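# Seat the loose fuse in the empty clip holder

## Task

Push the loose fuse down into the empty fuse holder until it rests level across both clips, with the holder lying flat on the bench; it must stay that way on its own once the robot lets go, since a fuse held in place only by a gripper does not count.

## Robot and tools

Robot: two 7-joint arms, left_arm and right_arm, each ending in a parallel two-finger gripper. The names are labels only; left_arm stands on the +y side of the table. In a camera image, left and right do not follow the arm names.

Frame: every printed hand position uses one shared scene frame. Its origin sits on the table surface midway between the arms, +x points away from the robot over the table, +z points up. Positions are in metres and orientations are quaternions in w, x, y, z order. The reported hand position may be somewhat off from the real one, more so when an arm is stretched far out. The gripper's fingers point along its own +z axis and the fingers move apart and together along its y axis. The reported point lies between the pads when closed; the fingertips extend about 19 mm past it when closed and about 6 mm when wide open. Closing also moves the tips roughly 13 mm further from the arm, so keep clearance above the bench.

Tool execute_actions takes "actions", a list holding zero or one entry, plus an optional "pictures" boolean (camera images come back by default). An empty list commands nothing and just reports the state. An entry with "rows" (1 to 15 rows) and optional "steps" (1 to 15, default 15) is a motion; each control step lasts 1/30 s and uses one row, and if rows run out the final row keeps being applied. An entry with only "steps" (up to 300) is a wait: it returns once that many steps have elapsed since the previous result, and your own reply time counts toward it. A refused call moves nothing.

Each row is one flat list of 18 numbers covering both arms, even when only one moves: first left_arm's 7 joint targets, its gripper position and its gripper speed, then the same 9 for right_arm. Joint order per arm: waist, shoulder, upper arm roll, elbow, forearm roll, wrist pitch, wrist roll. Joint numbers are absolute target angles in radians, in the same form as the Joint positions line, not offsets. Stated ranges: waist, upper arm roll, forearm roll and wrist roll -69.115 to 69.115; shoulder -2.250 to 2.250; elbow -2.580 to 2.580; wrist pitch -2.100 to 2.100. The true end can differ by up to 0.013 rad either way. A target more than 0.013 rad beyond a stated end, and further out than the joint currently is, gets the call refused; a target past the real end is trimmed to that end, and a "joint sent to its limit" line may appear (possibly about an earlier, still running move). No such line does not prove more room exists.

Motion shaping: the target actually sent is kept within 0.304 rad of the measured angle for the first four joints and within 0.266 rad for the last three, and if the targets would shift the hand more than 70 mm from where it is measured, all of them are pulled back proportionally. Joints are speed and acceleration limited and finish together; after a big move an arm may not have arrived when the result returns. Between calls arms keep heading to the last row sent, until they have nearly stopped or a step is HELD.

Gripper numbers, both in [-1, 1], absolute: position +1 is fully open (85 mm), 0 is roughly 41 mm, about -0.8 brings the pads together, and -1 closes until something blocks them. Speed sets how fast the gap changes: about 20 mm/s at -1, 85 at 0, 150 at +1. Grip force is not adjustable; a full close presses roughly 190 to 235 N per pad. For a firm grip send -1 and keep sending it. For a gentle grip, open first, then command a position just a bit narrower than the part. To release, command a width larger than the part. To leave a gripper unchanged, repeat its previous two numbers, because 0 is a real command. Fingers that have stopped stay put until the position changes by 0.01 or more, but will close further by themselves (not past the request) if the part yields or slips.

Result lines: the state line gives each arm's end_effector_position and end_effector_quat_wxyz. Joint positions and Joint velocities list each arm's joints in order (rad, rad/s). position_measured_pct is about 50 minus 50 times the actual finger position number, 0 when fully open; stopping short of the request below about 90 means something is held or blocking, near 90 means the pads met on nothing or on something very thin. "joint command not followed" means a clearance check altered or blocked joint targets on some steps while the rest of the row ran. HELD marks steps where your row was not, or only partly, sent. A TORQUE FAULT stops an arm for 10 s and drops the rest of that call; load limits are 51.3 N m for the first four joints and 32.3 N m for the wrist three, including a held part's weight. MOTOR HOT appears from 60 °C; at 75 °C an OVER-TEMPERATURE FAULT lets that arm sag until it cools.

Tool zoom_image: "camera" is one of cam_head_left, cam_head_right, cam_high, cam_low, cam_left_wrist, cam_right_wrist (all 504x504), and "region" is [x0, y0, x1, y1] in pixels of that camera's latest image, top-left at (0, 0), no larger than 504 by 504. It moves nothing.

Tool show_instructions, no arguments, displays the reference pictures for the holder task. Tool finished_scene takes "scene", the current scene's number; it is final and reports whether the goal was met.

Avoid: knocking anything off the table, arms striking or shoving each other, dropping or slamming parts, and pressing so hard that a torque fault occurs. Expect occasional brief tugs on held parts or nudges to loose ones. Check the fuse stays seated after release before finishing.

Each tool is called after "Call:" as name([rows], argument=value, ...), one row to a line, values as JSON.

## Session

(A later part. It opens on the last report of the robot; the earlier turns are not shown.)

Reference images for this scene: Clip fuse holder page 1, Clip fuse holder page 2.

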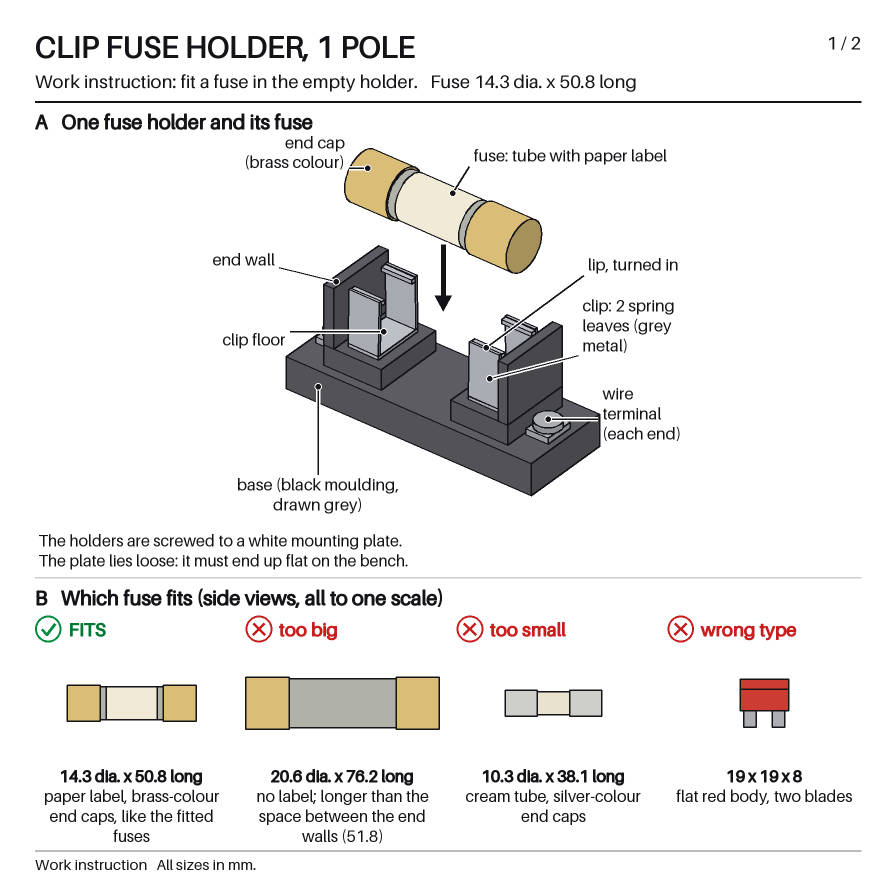

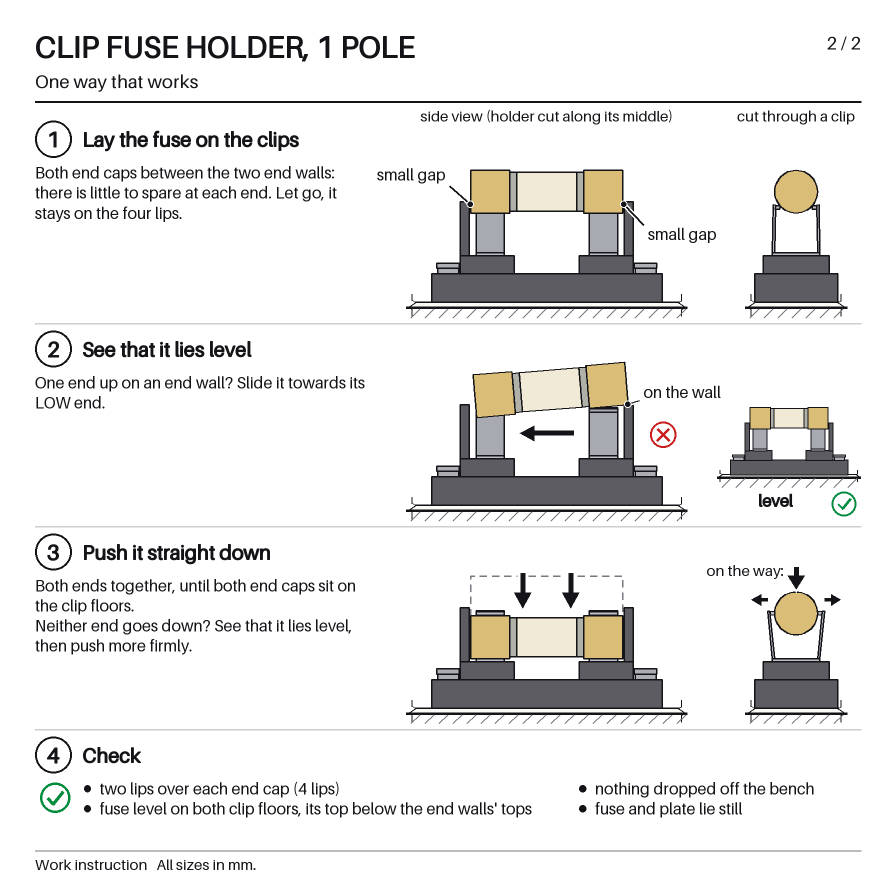

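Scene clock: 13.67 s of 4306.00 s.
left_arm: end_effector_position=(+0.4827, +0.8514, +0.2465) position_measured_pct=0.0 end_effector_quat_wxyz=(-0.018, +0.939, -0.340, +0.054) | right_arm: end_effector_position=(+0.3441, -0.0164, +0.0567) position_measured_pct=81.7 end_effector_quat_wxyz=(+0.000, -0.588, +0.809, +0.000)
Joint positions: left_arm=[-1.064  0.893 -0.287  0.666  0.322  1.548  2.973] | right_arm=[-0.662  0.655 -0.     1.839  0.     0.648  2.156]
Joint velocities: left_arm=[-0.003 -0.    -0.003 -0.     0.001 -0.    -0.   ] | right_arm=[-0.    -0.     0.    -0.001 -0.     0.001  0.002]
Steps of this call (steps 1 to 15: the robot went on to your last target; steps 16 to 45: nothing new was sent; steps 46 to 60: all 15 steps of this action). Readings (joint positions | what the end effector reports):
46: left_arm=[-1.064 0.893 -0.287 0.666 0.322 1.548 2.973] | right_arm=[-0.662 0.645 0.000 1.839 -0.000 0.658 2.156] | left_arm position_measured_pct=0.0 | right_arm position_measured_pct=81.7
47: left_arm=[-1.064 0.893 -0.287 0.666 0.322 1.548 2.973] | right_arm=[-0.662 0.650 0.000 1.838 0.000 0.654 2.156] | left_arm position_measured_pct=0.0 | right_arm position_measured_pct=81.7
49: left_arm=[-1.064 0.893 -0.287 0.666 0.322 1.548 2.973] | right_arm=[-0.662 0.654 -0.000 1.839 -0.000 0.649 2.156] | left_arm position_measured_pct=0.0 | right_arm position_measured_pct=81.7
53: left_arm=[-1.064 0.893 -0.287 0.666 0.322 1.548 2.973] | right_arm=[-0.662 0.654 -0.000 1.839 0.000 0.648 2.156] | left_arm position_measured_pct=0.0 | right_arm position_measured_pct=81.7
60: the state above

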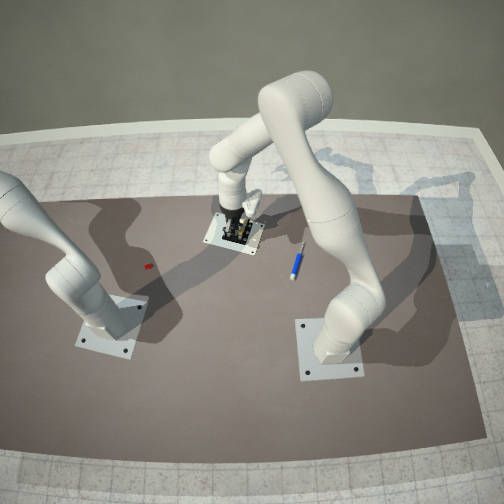

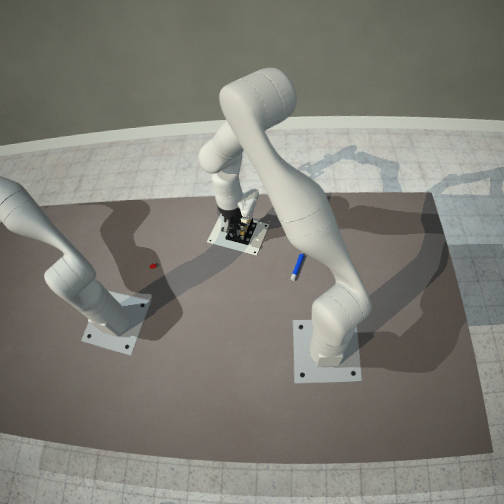

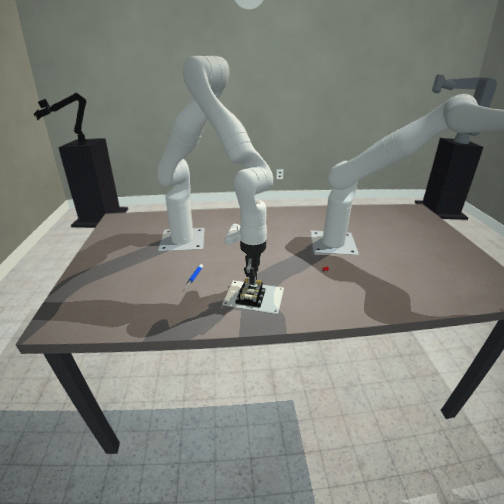

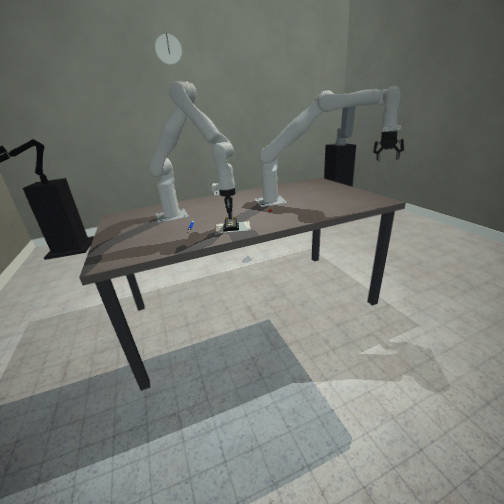

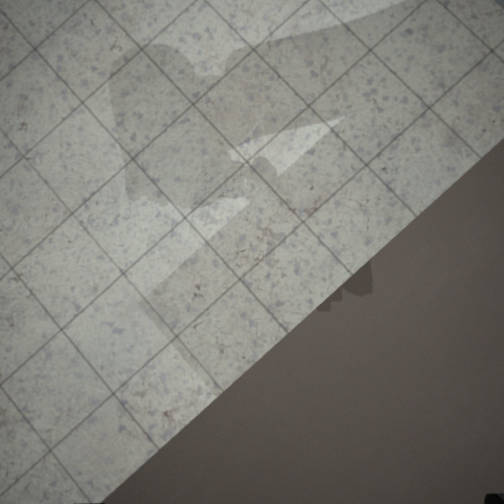

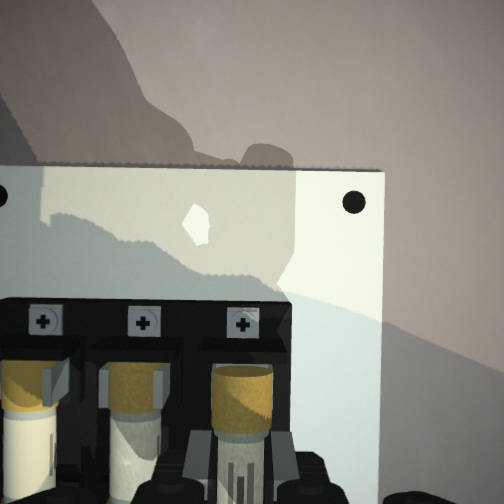

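Call:
execute_actions([
  {"rows": [[-1.064,0.893,-0.287,0.666,0.322,1.548,2.973,1,0,-0.66234,0.6566,0.0,1.8398,0.0,0.6452,2.1557,-1,-0.3],[-1.064,0.893,-0.287,0.666,0.322,1.548,2.973,1,0,-0.66234,0.6566,0.0,1.8398,0.0,0.6452,2.1557,-1,-0.3],[-1.064,0.893,-0.287,0.666,0.322,1.548,2.973,1,0,-0.66234,0.6586,0.0,1.8403,0.0,0.6427,2.1557,-1,-0.3],[-1.064,0.893,-0.287,0.666,0.322,1.548,2.973,1,0,-0.66234,0.6586,0.0,1.8403,0.0,0.6427,2.1557,-1,-0.3],[-1.064,0.893,-0.287,0.666,0.322,1.548,2.973,1,0,-0.66234,0.6606,0.0,1.8409,0.0,0.6401,2.1557,-1,-0.3],[-1.064,0.893,-0.287,0.666,0.322,1.548,2.973,1,0,-0.66234,0.6606,0.0,1.8409,0.0,0.6401,2.1557,-1,-0.3],[-1.064,0.893,-0.287,0.666,0.322,1.548,2.973,1,0,-0.66234,0.6626,0.0,1.8415,0.0,0.6375,2.1557,-1,-0.3]], "steps": 13},
])

Call:
zoom_image(camera="cam_right_wrist", region=[100, 290, 300, 450])

Call:
zoom_image(camera="cam_high", region=[220, 260, 290, 320])

Scene clock: 15.27 s of 4306.00 s.
left_arm: end_effector_position=(+0.4827, +0.8514, +0.2465) position_measured_pct=0.0 end_effector_quat_wxyz=(-0.018, +0.939, -0.340, +0.054) | right_arm: end_effector_position=(+0.3441, -0.0163, +0.0530) position_measured_pct=81.7 end_effector_quat_wxyz=(+0.000, -0.588, +0.809, +0.000)
Joint positions: left_arm=[-1.064  0.893 -0.287  0.666  0.322  1.548  2.973] | right_arm=[-0.662  0.662 -0.     1.842 -0.     0.638  2.156]
Joint velocities: left_arm=[-0.     0.     0.002  0.    -0.001  0.001  0.001] | right_arm=[ 0.001  0.001  0.    -0.001 -0.     0.001 -0.001]
Steps of this call (steps 1 to 15: the robot went on to your last target; steps 16 to 35: nothing new was sent; steps 36 to 48: all 13 steps of this action). Readings (joint positions | what the end effector reports):
36: left_arm=[-1.064 0.893 -0.287 0.666 0.322 1.548 2.973] | right_arm=[-0.662 0.655 0.000 1.839 -0.000 0.647 2.156] | left_arm position_measured_pct=0.0 | right_arm position_measured_pct=81.7
37: left_arm=[-1.064 0.893 -0.287 0.666 0.322 1.548 2.973] | right_arm=[-0.662 0.656 0.000 1.840 0.000 0.646 2.156] | left_arm position_measured_pct=0.0 | right_arm position_measured_pct=81.7
39: left_arm=[-1.064 0.893 -0.287 0.666 0.322 1.548 2.973] | right_arm=[-0.662 0.658 0.000 1.840 0.000 0.644 2.156] | left_arm position_measured_pct=0.0 | right_arm position_measured_pct=81.7
43: left_arm=[-1.064 0.893 -0.287 0.666 0.322 1.548 2.973] | right_arm=[-0.662 0.662 -0.000 1.841 -0.000 0.639 2.156] | left_arm position_measured_pct=0.0 | right_arm position_measured_pct=81.7
48: the state above

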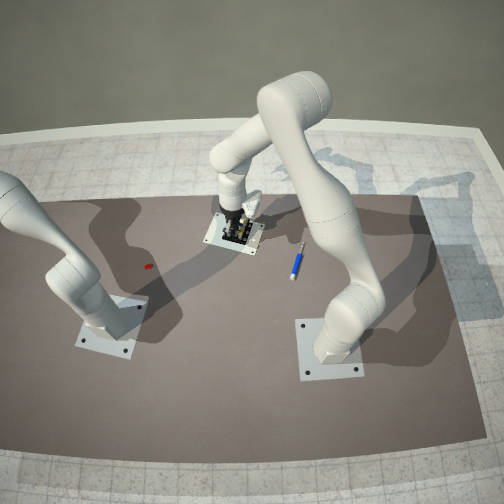

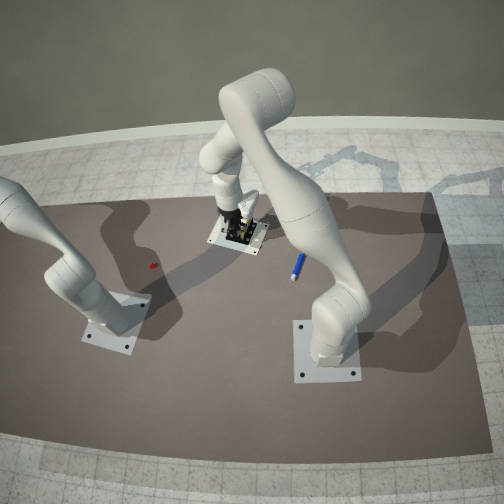

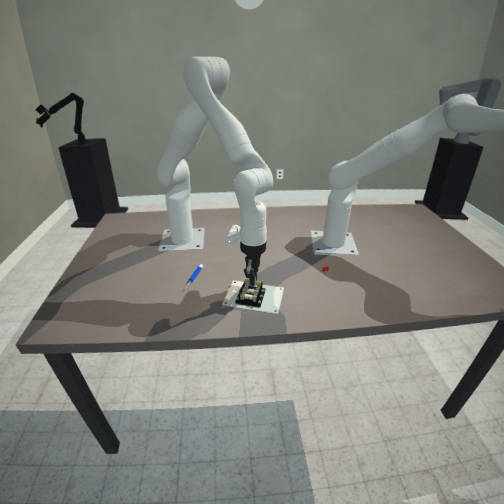

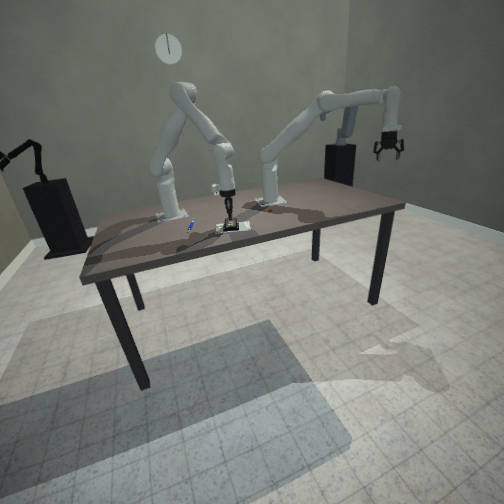

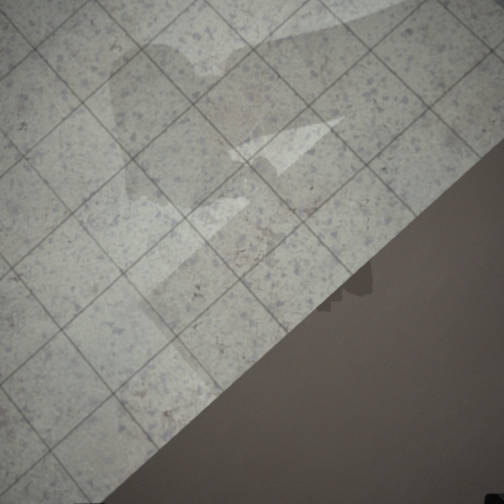

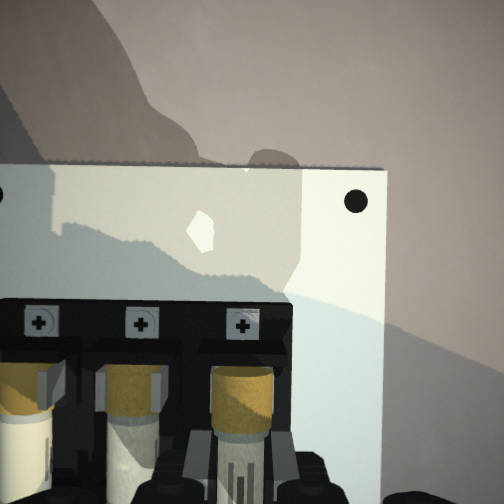

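Region (100, 290, 300, 450) of cam_right_wrist's 504x504 image, scaled by 2.520; it fills the top 403 rows of this view, and the rest is white.

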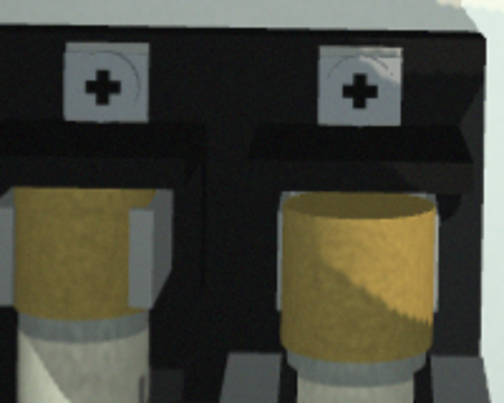

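Region (220, 260, 290, 320) of cam_high's 504x504 image, scaled by 7.200, with more detail than that image has; it fills the top 432 rows of this view, and the rest is white.

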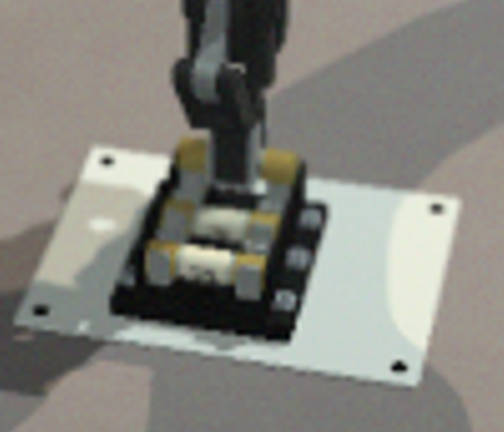

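Call:
execute_actions([
  {"rows": [[-1.064,0.893,-0.287,0.666,0.322,1.548,2.973,1,0,-0.66234,0.6660,0.0,1.8430,0.0,0.6368,2.1557,-1,-0.3],[-1.064,0.893,-0.287,0.666,0.322,1.548,2.973,1,0,-0.66234,0.6681,0.0,1.8437,0.0,0.6362,2.1557,-1,-0.3],[-1.064,0.893,-0.287,0.666,0.322,1.548,2.973,1,0,-0.66234,0.6701,0.0,1.8445,0.0,0.6355,2.1557,-1,-0.3],[-1.064,0.893,-0.287,0.666,0.322,1.548,2.973,1,0,-0.66234,0.6721,0.0,1.8453,0.0,0.6349,2.1557,-1,-0.3],[-1.064,0.893,-0.287,0.666,0.322,1.548,2.973,1,0,-0.66234,0.6746,0.0,1.8462,0.0,0.6336,2.1557,-1,-0.3],[-1.064,0.893,-0.287,0.666,0.322,1.548,2.973,1,0,-0.66234,0.6771,0.0,1.8471,0.0,0.6323,2.1557,-1,-0.3],[-1.064,0.893,-0.287,0.666,0.322,1.548,2.973,1,0,-0.66234,0.6796,0.0,1.8480,0.0,0.6310,2.1557,-1,-0.3],[-1.064,0.893,-0.287,0.666,0.322,1.548,2.973,1,0,-0.66234,0.6821,0.0,1.8490,0.0,0.6297,2.1557,-1,-0.3],[-1.064,0.893,-0.287,0.666,0.322,1.548,2.973,1,0,-0.66234,0.6840,0.0,1.8496,0.0,0.6284,2.1557,-1,-0.3],[-1.064,0.893,-0.287,0.666,0.322,1.548,2.973,1,0,-0.66234,0.6856,0.0,1.8502,0.0,0.6271,2.1557,-1,-0.3],[-1.064,0.893,-0.287,0.666,0.322,1.548,2.973,1,0,-0.66234,0.6861,0.0,1.8502,0.0,0.6246,2.1557,-1,-0.3],[-1.064,0.893,-0.287,0.666,0.322,1.548,2.973,1,0,-0.66234,0.6866,0.0,1.8500,0.0,0.6220,2.1557,-1,-0.3],[-1.064,0.893,-0.287,0.666,0.322,1.548,2.973,1,0,-0.66234,0.6871,0.0,1.8500,0.0,0.6194,2.1557,-1,-0.3],[-1.064,0.893,-0.287,0.666,0.322,1.548,2.973,1,0,-0.66234,0.6876,0.0,1.8500,0.0,0.6160,2.1557,-1,-0.3],[-1.064,0.893,-0.287,0.666,0.322,1.548,2.973,1,0,-0.66234,0.6881,0.0,1.8500,0.0,0.6120,2.1557,-1,-0.3]], "steps": 15},
], pictures=false)

Scene clock: 18.07 s of 4306.00 s.
left_arm: end_effector_position=(+0.4827, +0.8514, +0.2465) position_measured_pct=0.0 end_effector_quat_wxyz=(-0.018, +0.939, -0.340, +0.054) | right_arm: end_effector_position=(+0.3442, -0.0159, +0.0463) position_measured_pct=81.7 end_effector_quat_wxyz=(+0.001, -0.589, +0.808, +0.000)
Joint positions: left_arm=[-1.064  0.893 -0.287  0.666  0.322  1.548  2.973] | right_arm=[-0.663  0.675 -0.     1.846 -0.     0.618  2.156]
Joint velocities: left_arm=[ 0.001 -0.     0.    -0.    -0.002  0.001 -0.   ] | right_arm=[-0.001  0.064 -0.001  0.031 -0.001 -0.109  0.001]
Steps of this call (steps 1 to 15: the robot went on to your last target; steps 16 to 69: nothing new was sent; steps 70 to 84: all 15 steps of this action). Readings (joint positions | what the end effector reports):
70: left_arm=[-1.064 0.893 -0.287 0.666 0.322 1.548 2.973] | right_arm=[-0.662 0.663 -0.000 1.842 -0.000 0.638 2.156] | left_arm position_measured_pct=0.0 | right_arm position_measured_pct=81.7
71: left_arm=[-1.064 0.893 -0.287 0.666 0.322 1.548 2.973] | right_arm=[-0.662 0.664 -0.000 1.842 -0.000 0.637 2.156] | left_arm position_measured_pct=0.0 | right_arm position_measured_pct=81.7
73: left_arm=[-1.064 0.893 -0.287 0.666 0.322 1.548 2.973] | right_arm=[-0.662 0.664 -0.000 1.842 -0.000 0.637 2.156] | left_arm position_measured_pct=0.0 | right_arm position_measured_pct=81.7
77: left_arm=[-1.064 0.893 -0.287 0.666 0.322 1.548 2.973] | right_arm=[-0.663 0.667 -0.000 1.843 -0.000 0.633 2.156] | left_arm position_measured_pct=0.0 | right_arm position_measured_pct=81.7
84: the state above

Call:
execute_actions([
  {"rows": [[-1.064,0.893,-0.287,0.666,0.322,1.548,2.973,1,0,-0.66234,0.6895,0.0,1.8500,0.0,0.608,2.1557,-1,-0.3],[-1.064,0.893,-0.287,0.666,0.322,1.548,2.973,1,0,-0.66234,0.691,0.0,1.8505,0.0,0.606,2.1557,-1,-0.3],[-1.064,0.893,-0.287,0.666,0.322,1.548,2.973,1,0,-0.66234,0.693,0.0,1.851,0.0,0.604,2.1557,-1,-0.3],[-1.064,0.893,-0.287,0.666,0.322,1.548,2.973,1,0,-0.66234,0.695,0.0,1.8515,0.0,0.603,2.1557,-1,-0.3],[-1.064,0.893,-0.287,0.666,0.322,1.548,2.973,1,0,-0.66234,0.697,0.0,1.8525,0.0,0.6025,2.1557,-1,-0.3]], "steps": 12},
])

Call:
zoom_image(camera="cam_right_wrist", region=[100, 290, 300, 450])

Scene clock: 19.13 s of 4306.00 s.
left_arm: end_effector_position=(+0.4827, +0.8514, +0.2465) position_measured_pct=0.0 end_effector_quat_wxyz=(-0.018, +0.939, -0.340, +0.054) | right_arm: end_effector_position=(+0.3432, -0.0170, +0.0396) position_measured_pct=81.7 end_effector_quat_wxyz=(-0.001, -0.588, +0.809, +0.000)
Joint positions: left_arm=[-1.064  0.893 -0.287  0.666  0.322  1.548  2.973] | right_arm=[-0.662  0.688 -0.     1.851 -0.     0.605  2.156]
Joint velocities: left_arm=[ 0.002 -0.001  0.002  0.001  0.     0.002 -0.   ] | right_arm=[-0.003 -0.    -0.     0.     0.    -0.001 -0.002]
Steps of this call (steps 1 to 20: the robot went on to your last target; steps 21 to 32: all 12 steps of this action). Readings (joint positions | what the end effector reports):
21: left_arm=[-1.064 0.893 -0.287 0.666 0.322 1.548 2.973] | right_arm=[-0.662 0.686 -0.000 1.848 0.000 0.611 2.156] | left_arm position_measured_pct=0.0 | right_arm position_measured_pct=81.7
22: left_arm=[-1.064 0.893 -0.287 0.666 0.322 1.548 2.973] | right_arm=[-0.662 0.687 -0.000 1.849 0.000 0.609 2.156] | left_arm position_measured_pct=0.0 | right_arm position_measured_pct=81.7
24: left_arm=[-1.064 0.893 -0.287 0.666 0.322 1.548 2.973] | right_arm=[-0.662 0.689 -0.000 1.850 -0.000 0.607 2.156] | left_arm position_measured_pct=0.0 | right_arm position_measured_pct=81.7
28: left_arm=[-1.064 0.893 -0.287 0.666 0.322 1.548 2.973] | right_arm=[-0.662 0.688 -0.000 1.851 -0.000 0.605 2.156] | left_arm position_measured_pct=0.0 | right_arm position_measured_pct=81.7
32: the state above

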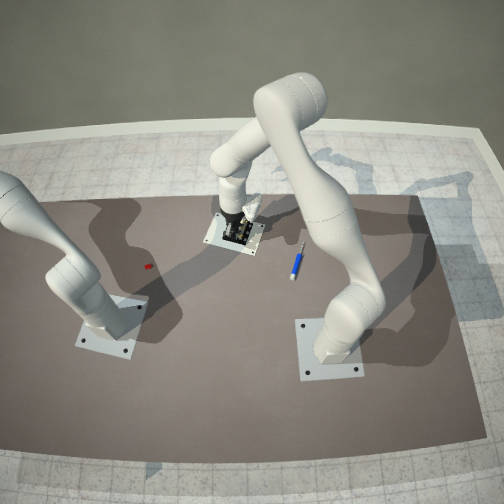

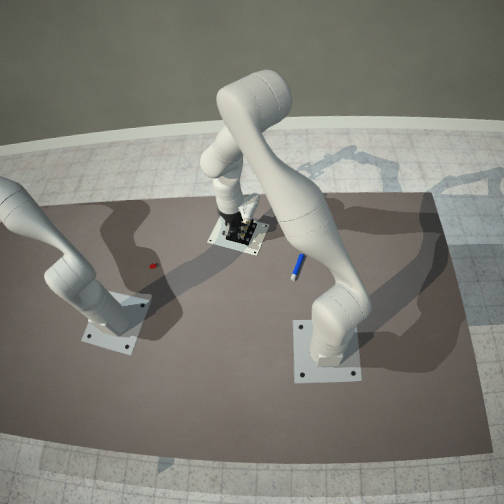

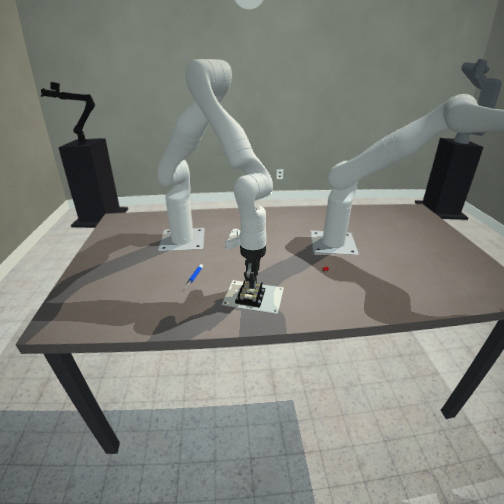

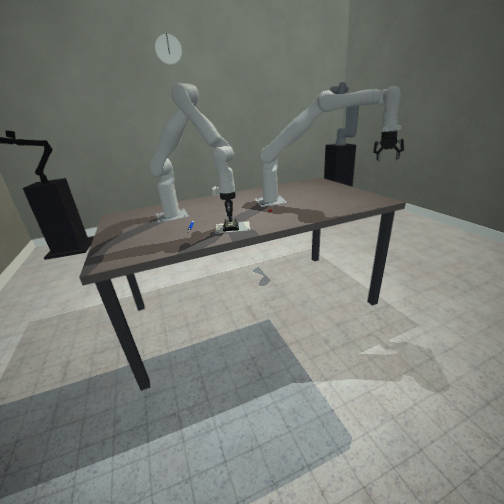

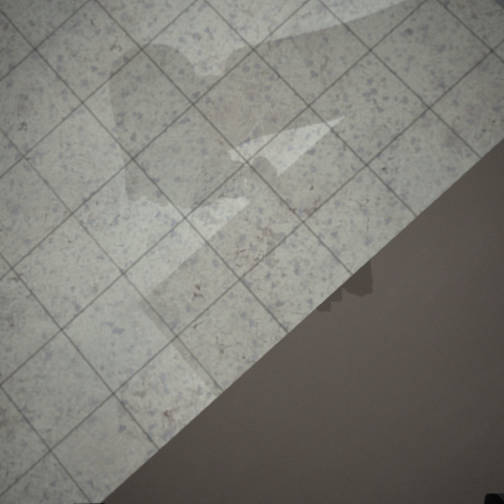

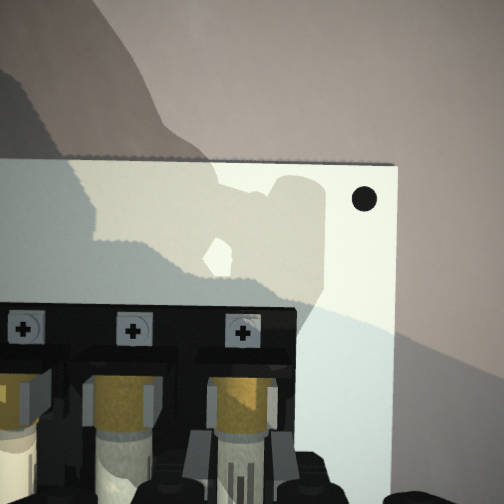

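Region (100, 290, 300, 450) of cam_right_wrist's 504x504 image, scaled by 2.520; it fills the top 403 rows of this view, and the rest is white.

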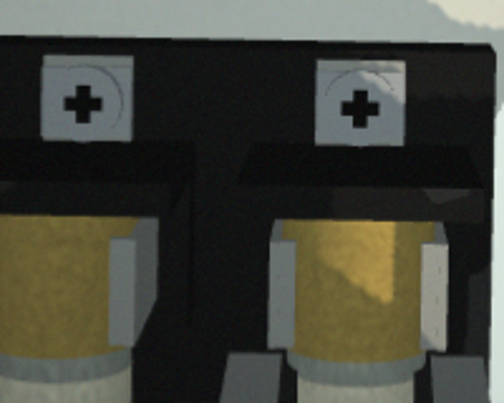

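Call:
execute_actions([
  {"rows": [[-1.064,0.893,-0.287,0.666,0.322,1.548,2.973,1,0,-0.6622,0.690,0.0,1.851,0.0,0.6045,2.1557,-0.45,-0.3],[-1.064,0.893,-0.287,0.666,0.322,1.548,2.973,1,0,-0.6622,0.689,0.0,1.851,0.0,0.6045,2.1557,-0.45,-0.3],[-1.064,0.893,-0.287,0.666,0.322,1.548,2.973,1,0,-0.6622,0.688,0.0,1.851,0.0,0.605,2.1557,-0.45,-0.3]], "steps": 10},
], pictures=false)

Call:
execute_actions([
  {"rows": [[-1.064,0.893,-0.287,0.666,0.322,1.548,2.973,1,0,-0.6622,0.638,0.0,1.836,0.0,0.670,2.1557,-0.45,-0.3],[-1.064,0.893,-0.287,0.666,0.322,1.548,2.973,1,0,-0.6622,0.638,0.0,1.836,0.0,0.670,2.1557,-0.45,-0.3],[-1.064,0.893,-0.287,0.666,0.322,1.548,2.973,1,0,-0.6622,0.638,0.0,1.836,0.0,0.670,2.1557,-0.45,-0.3],[-1.064,0.893,-0.287,0.666,0.322,1.548,2.973,1,0,-0.6622,0.638,0.0,1.836,0.0,0.670,2.1557,-0.45,-0.3],[-1.064,0.893,-0.287,0.666,0.322,1.548,2.973,1,0,-0.6622,0.638,0.0,1.836,0.0,0.670,2.1557,-0.45,-0.3],[-1.064,0.893,-0.287,0.666,0.322,1.548,2.973,1,0,-0.6622,0.638,0.0,1.836,0.0,0.670,2.1557,-0.45,-0.3],[-1.064,0.893,-0.287,0.666,0.322,1.548,2.973,1,0,-0.70,0.60,0.0,1.75,0.0,0.79,2.12,-0.45,-0.3]], "steps": 15},
], pictures=false)

Call:
execute_actions([
  {"steps": 6},
])

Scene clock: 20.73 s of 4306.00 s.
left_arm: end_effector_position=(+0.4827, +0.8514, +0.2465) position_measured_pct=0.0 end_effector_quat_wxyz=(-0.018, +0.939, -0.340, +0.054) | right_arm: end_effector_position=(+0.3432, -0.0172, +0.0397) position_measured_pct=72.6 end_effector_quat_wxyz=(-0.001, -0.588, +0.809, -0.000)
Joint positions: left_arm=[-1.064  0.893 -0.287  0.666  0.322  1.548  2.973] | right_arm=[-0.662  0.688  0.     1.851  0.     0.605  2.156]
Joint velocities: left_arm=[0.001 0.001 0.001 0.    0.002 0.    0.002] | right_arm=[ 0.001  0.003  0.     0.    -0.     0.     0.002]
Steps of this call (steps 1 to 15: the robot went on to your last target; steps 16 to 38: nothing new was sent; steps 39 to 48: all 10 steps of this action). Readings (joint positions | what the end effector reports):
39: left_arm=[-1.064 0.893 -0.287 0.666 0.322 1.548 2.973] | right_arm=[-0.662 0.687 -0.000 1.851 -0.000 0.605 2.156] | left_arm position_measured_pct=0.0 | right_arm position_measured_pct=81.7
40: left_arm=[-1.064 0.893 -0.287 0.666 0.322 1.548 2.973] | right_arm=[-0.662 0.685 -0.000 1.851 -0.000 0.605 2.156] | left_arm position_measured_pct=0.0 | right_arm position_measured_pct=81.7
42: left_arm=[-1.064 0.893 -0.287 0.666 0.322 1.548 2.973] | right_arm=[-0.662 0.686 -0.000 1.851 -0.000 0.605 2.156] | left_arm position_measured_pct=0.0 | right_arm position_measured_pct=78.2
46: left_arm=[-1.064 0.893 -0.287 0.666 0.322 1.548 2.973] | right_arm=[-0.662 0.688 0.000 1.851 0.000 0.605 2.156] | left_arm position_measured_pct=0.0 | right_arm position_measured_pct=73.0
48: the state above

Scene clock: 21.23 s of 4306.00 s.
left_arm: end_effector_position=(+0.4827, +0.8514, +0.2465) position_measured_pct=0.0 end_effector_quat_wxyz=(-0.018, +0.939, -0.340, +0.054) | right_arm: end_effector_position=(+0.3465, +0.0073, +0.0992) position_measured_pct=72.6 end_effector_quat_wxyz=(+0.001, -0.589, +0.808, +0.000)
Joint positions: left_arm=[-1.064  0.893 -0.287  0.666  0.322  1.548  2.973] | right_arm=[-0.698  0.601 -0.001  1.75  -0.     0.788  2.12 ]
Joint velocities: left_arm=[-0.002 -0.     0.     0.     0.001  0.     0.001] | right_arm=[-0.006 -0.005  0.016 -0.01   0.008  0.041 -0.007]
Steps of this call (steps 1 to 15: all 15 steps of this action). Readings (joint positions | what the end effector reports):
1: left_arm=[-1.064 0.893 -0.287 0.666 0.322 1.548 2.973] | right_arm=[-0.662 0.686 -0.000 1.851 0.000 0.606 2.156] | left_arm position_measured_pct=0.0 | right_arm position_measured_pct=72.6
2: left_arm=[-1.064 0.893 -0.287 0.666 0.322 1.548 2.973] | right_arm=[-0.662 0.680 -0.000 1.850 -0.000 0.613 2.156] | left_arm position_measured_pct=0.0 | right_arm position_measured_pct=72.6
4: left_arm=[-1.064 0.893 -0.287 0.666 0.322 1.548 2.973] | right_arm=[-0.662 0.654 -0.000 1.843 -0.000 0.645 2.156] | left_arm position_measured_pct=0.0 | right_arm position_measured_pct=72.6
8: left_arm=[-1.064 0.893 -0.287 0.666 0.322 1.548 2.973] | right_arm=[-0.666 0.637 0.001 1.830 0.000 0.678 2.153] | left_arm position_measured_pct=0.0 | right_arm position_measured_pct=72.6
15: the state above

Scene clock: 21.43 s of 4306.00 s.
left_arm: end_effector_position=(+0.4827, +0.8514, +0.2465) position_measured_pct=0.0 end_effector_quat_wxyz=(-0.018, +0.939, -0.340, +0.054) | right_arm: end_effector_position=(+0.3462, +0.0073, +0.0998) position_measured_pct=72.6 end_effector_quat_wxyz=(+0.001, -0.589, +0.808, +0.000)
Joint positions: left_arm=[-1.064  0.893 -0.287  0.666  0.322  1.548  2.973] | right_arm=[-0.7   0.6  -0.    1.75 -0.    0.79  2.12]
Joint velocities: left_arm=[-0.002 -0.002  0.    -0.    -0.002  0.001  0.001] | right_arm=[-0.002 -0.002 -0.     0.001 -0.     0.001 -0.002]
Steps of this call (steps 1 to 6: the robot went on to your last target). Readings (joint positions | what the end effector reports):
1: left_arm=[-1.064 0.893 -0.287 0.666 0.322 1.548 2.973] | right_arm=[-0.698 0.601 -0.000 1.750 -0.000 0.789 2.120] | left_arm position_measured_pct=0.0 | right_arm position_measured_pct=72.6
2: left_arm=[-1.064 0.893 -0.287 0.666 0.322 1.548 2.973] | right_arm=[-0.699 0.601 -0.000 1.750 0.000 0.790 2.120] | left_arm position_measured_pct=0.0 | right_arm position_measured_pct=72.6
4: left_arm=[-1.064 0.893 -0.287 0.666 0.322 1.548 2.973] | right_arm=[-0.699 0.600 0.000 1.750 0.000 0.790 2.120] | left_arm position_measured_pct=0.0 | right_arm position_measured_pct=72.6
6: the state above

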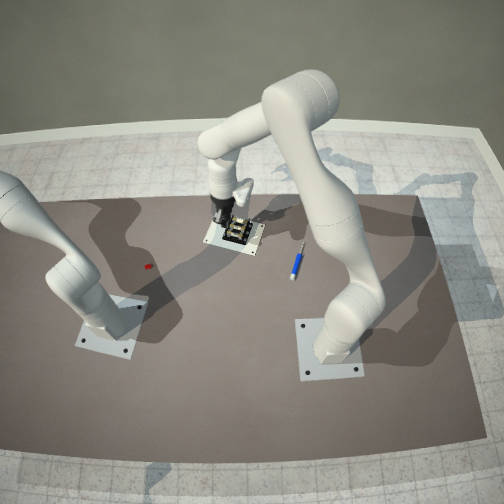

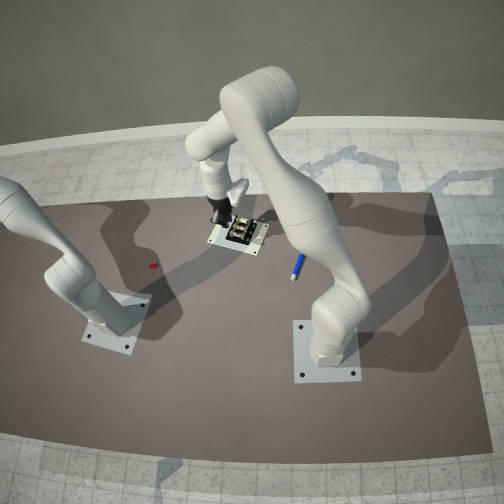

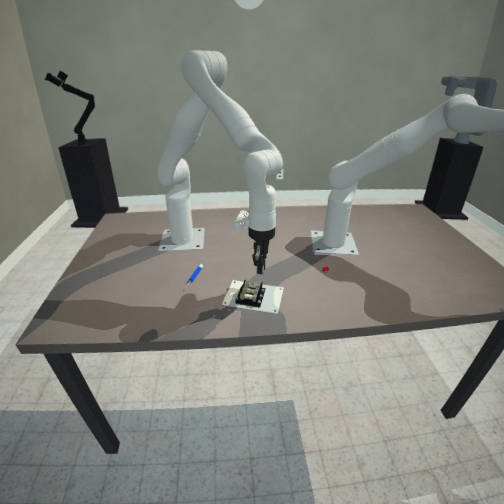

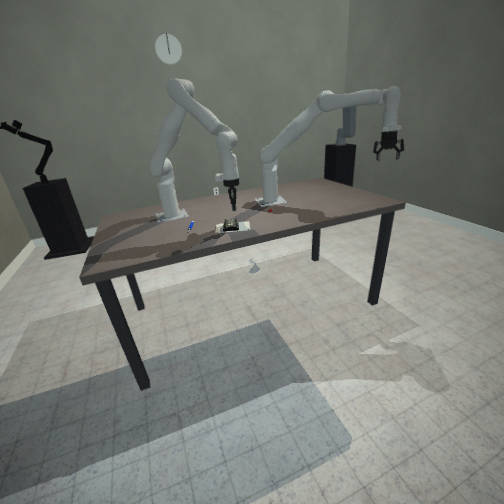

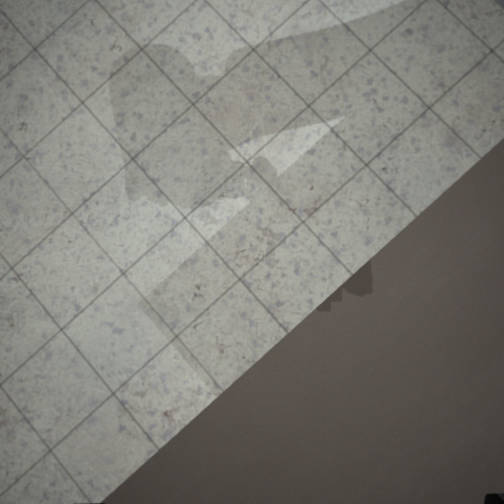

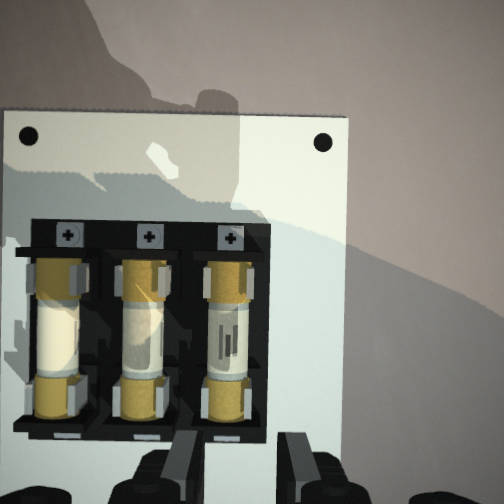

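Call:
finished_scene(scene=2)

The scene is finished: the task was done.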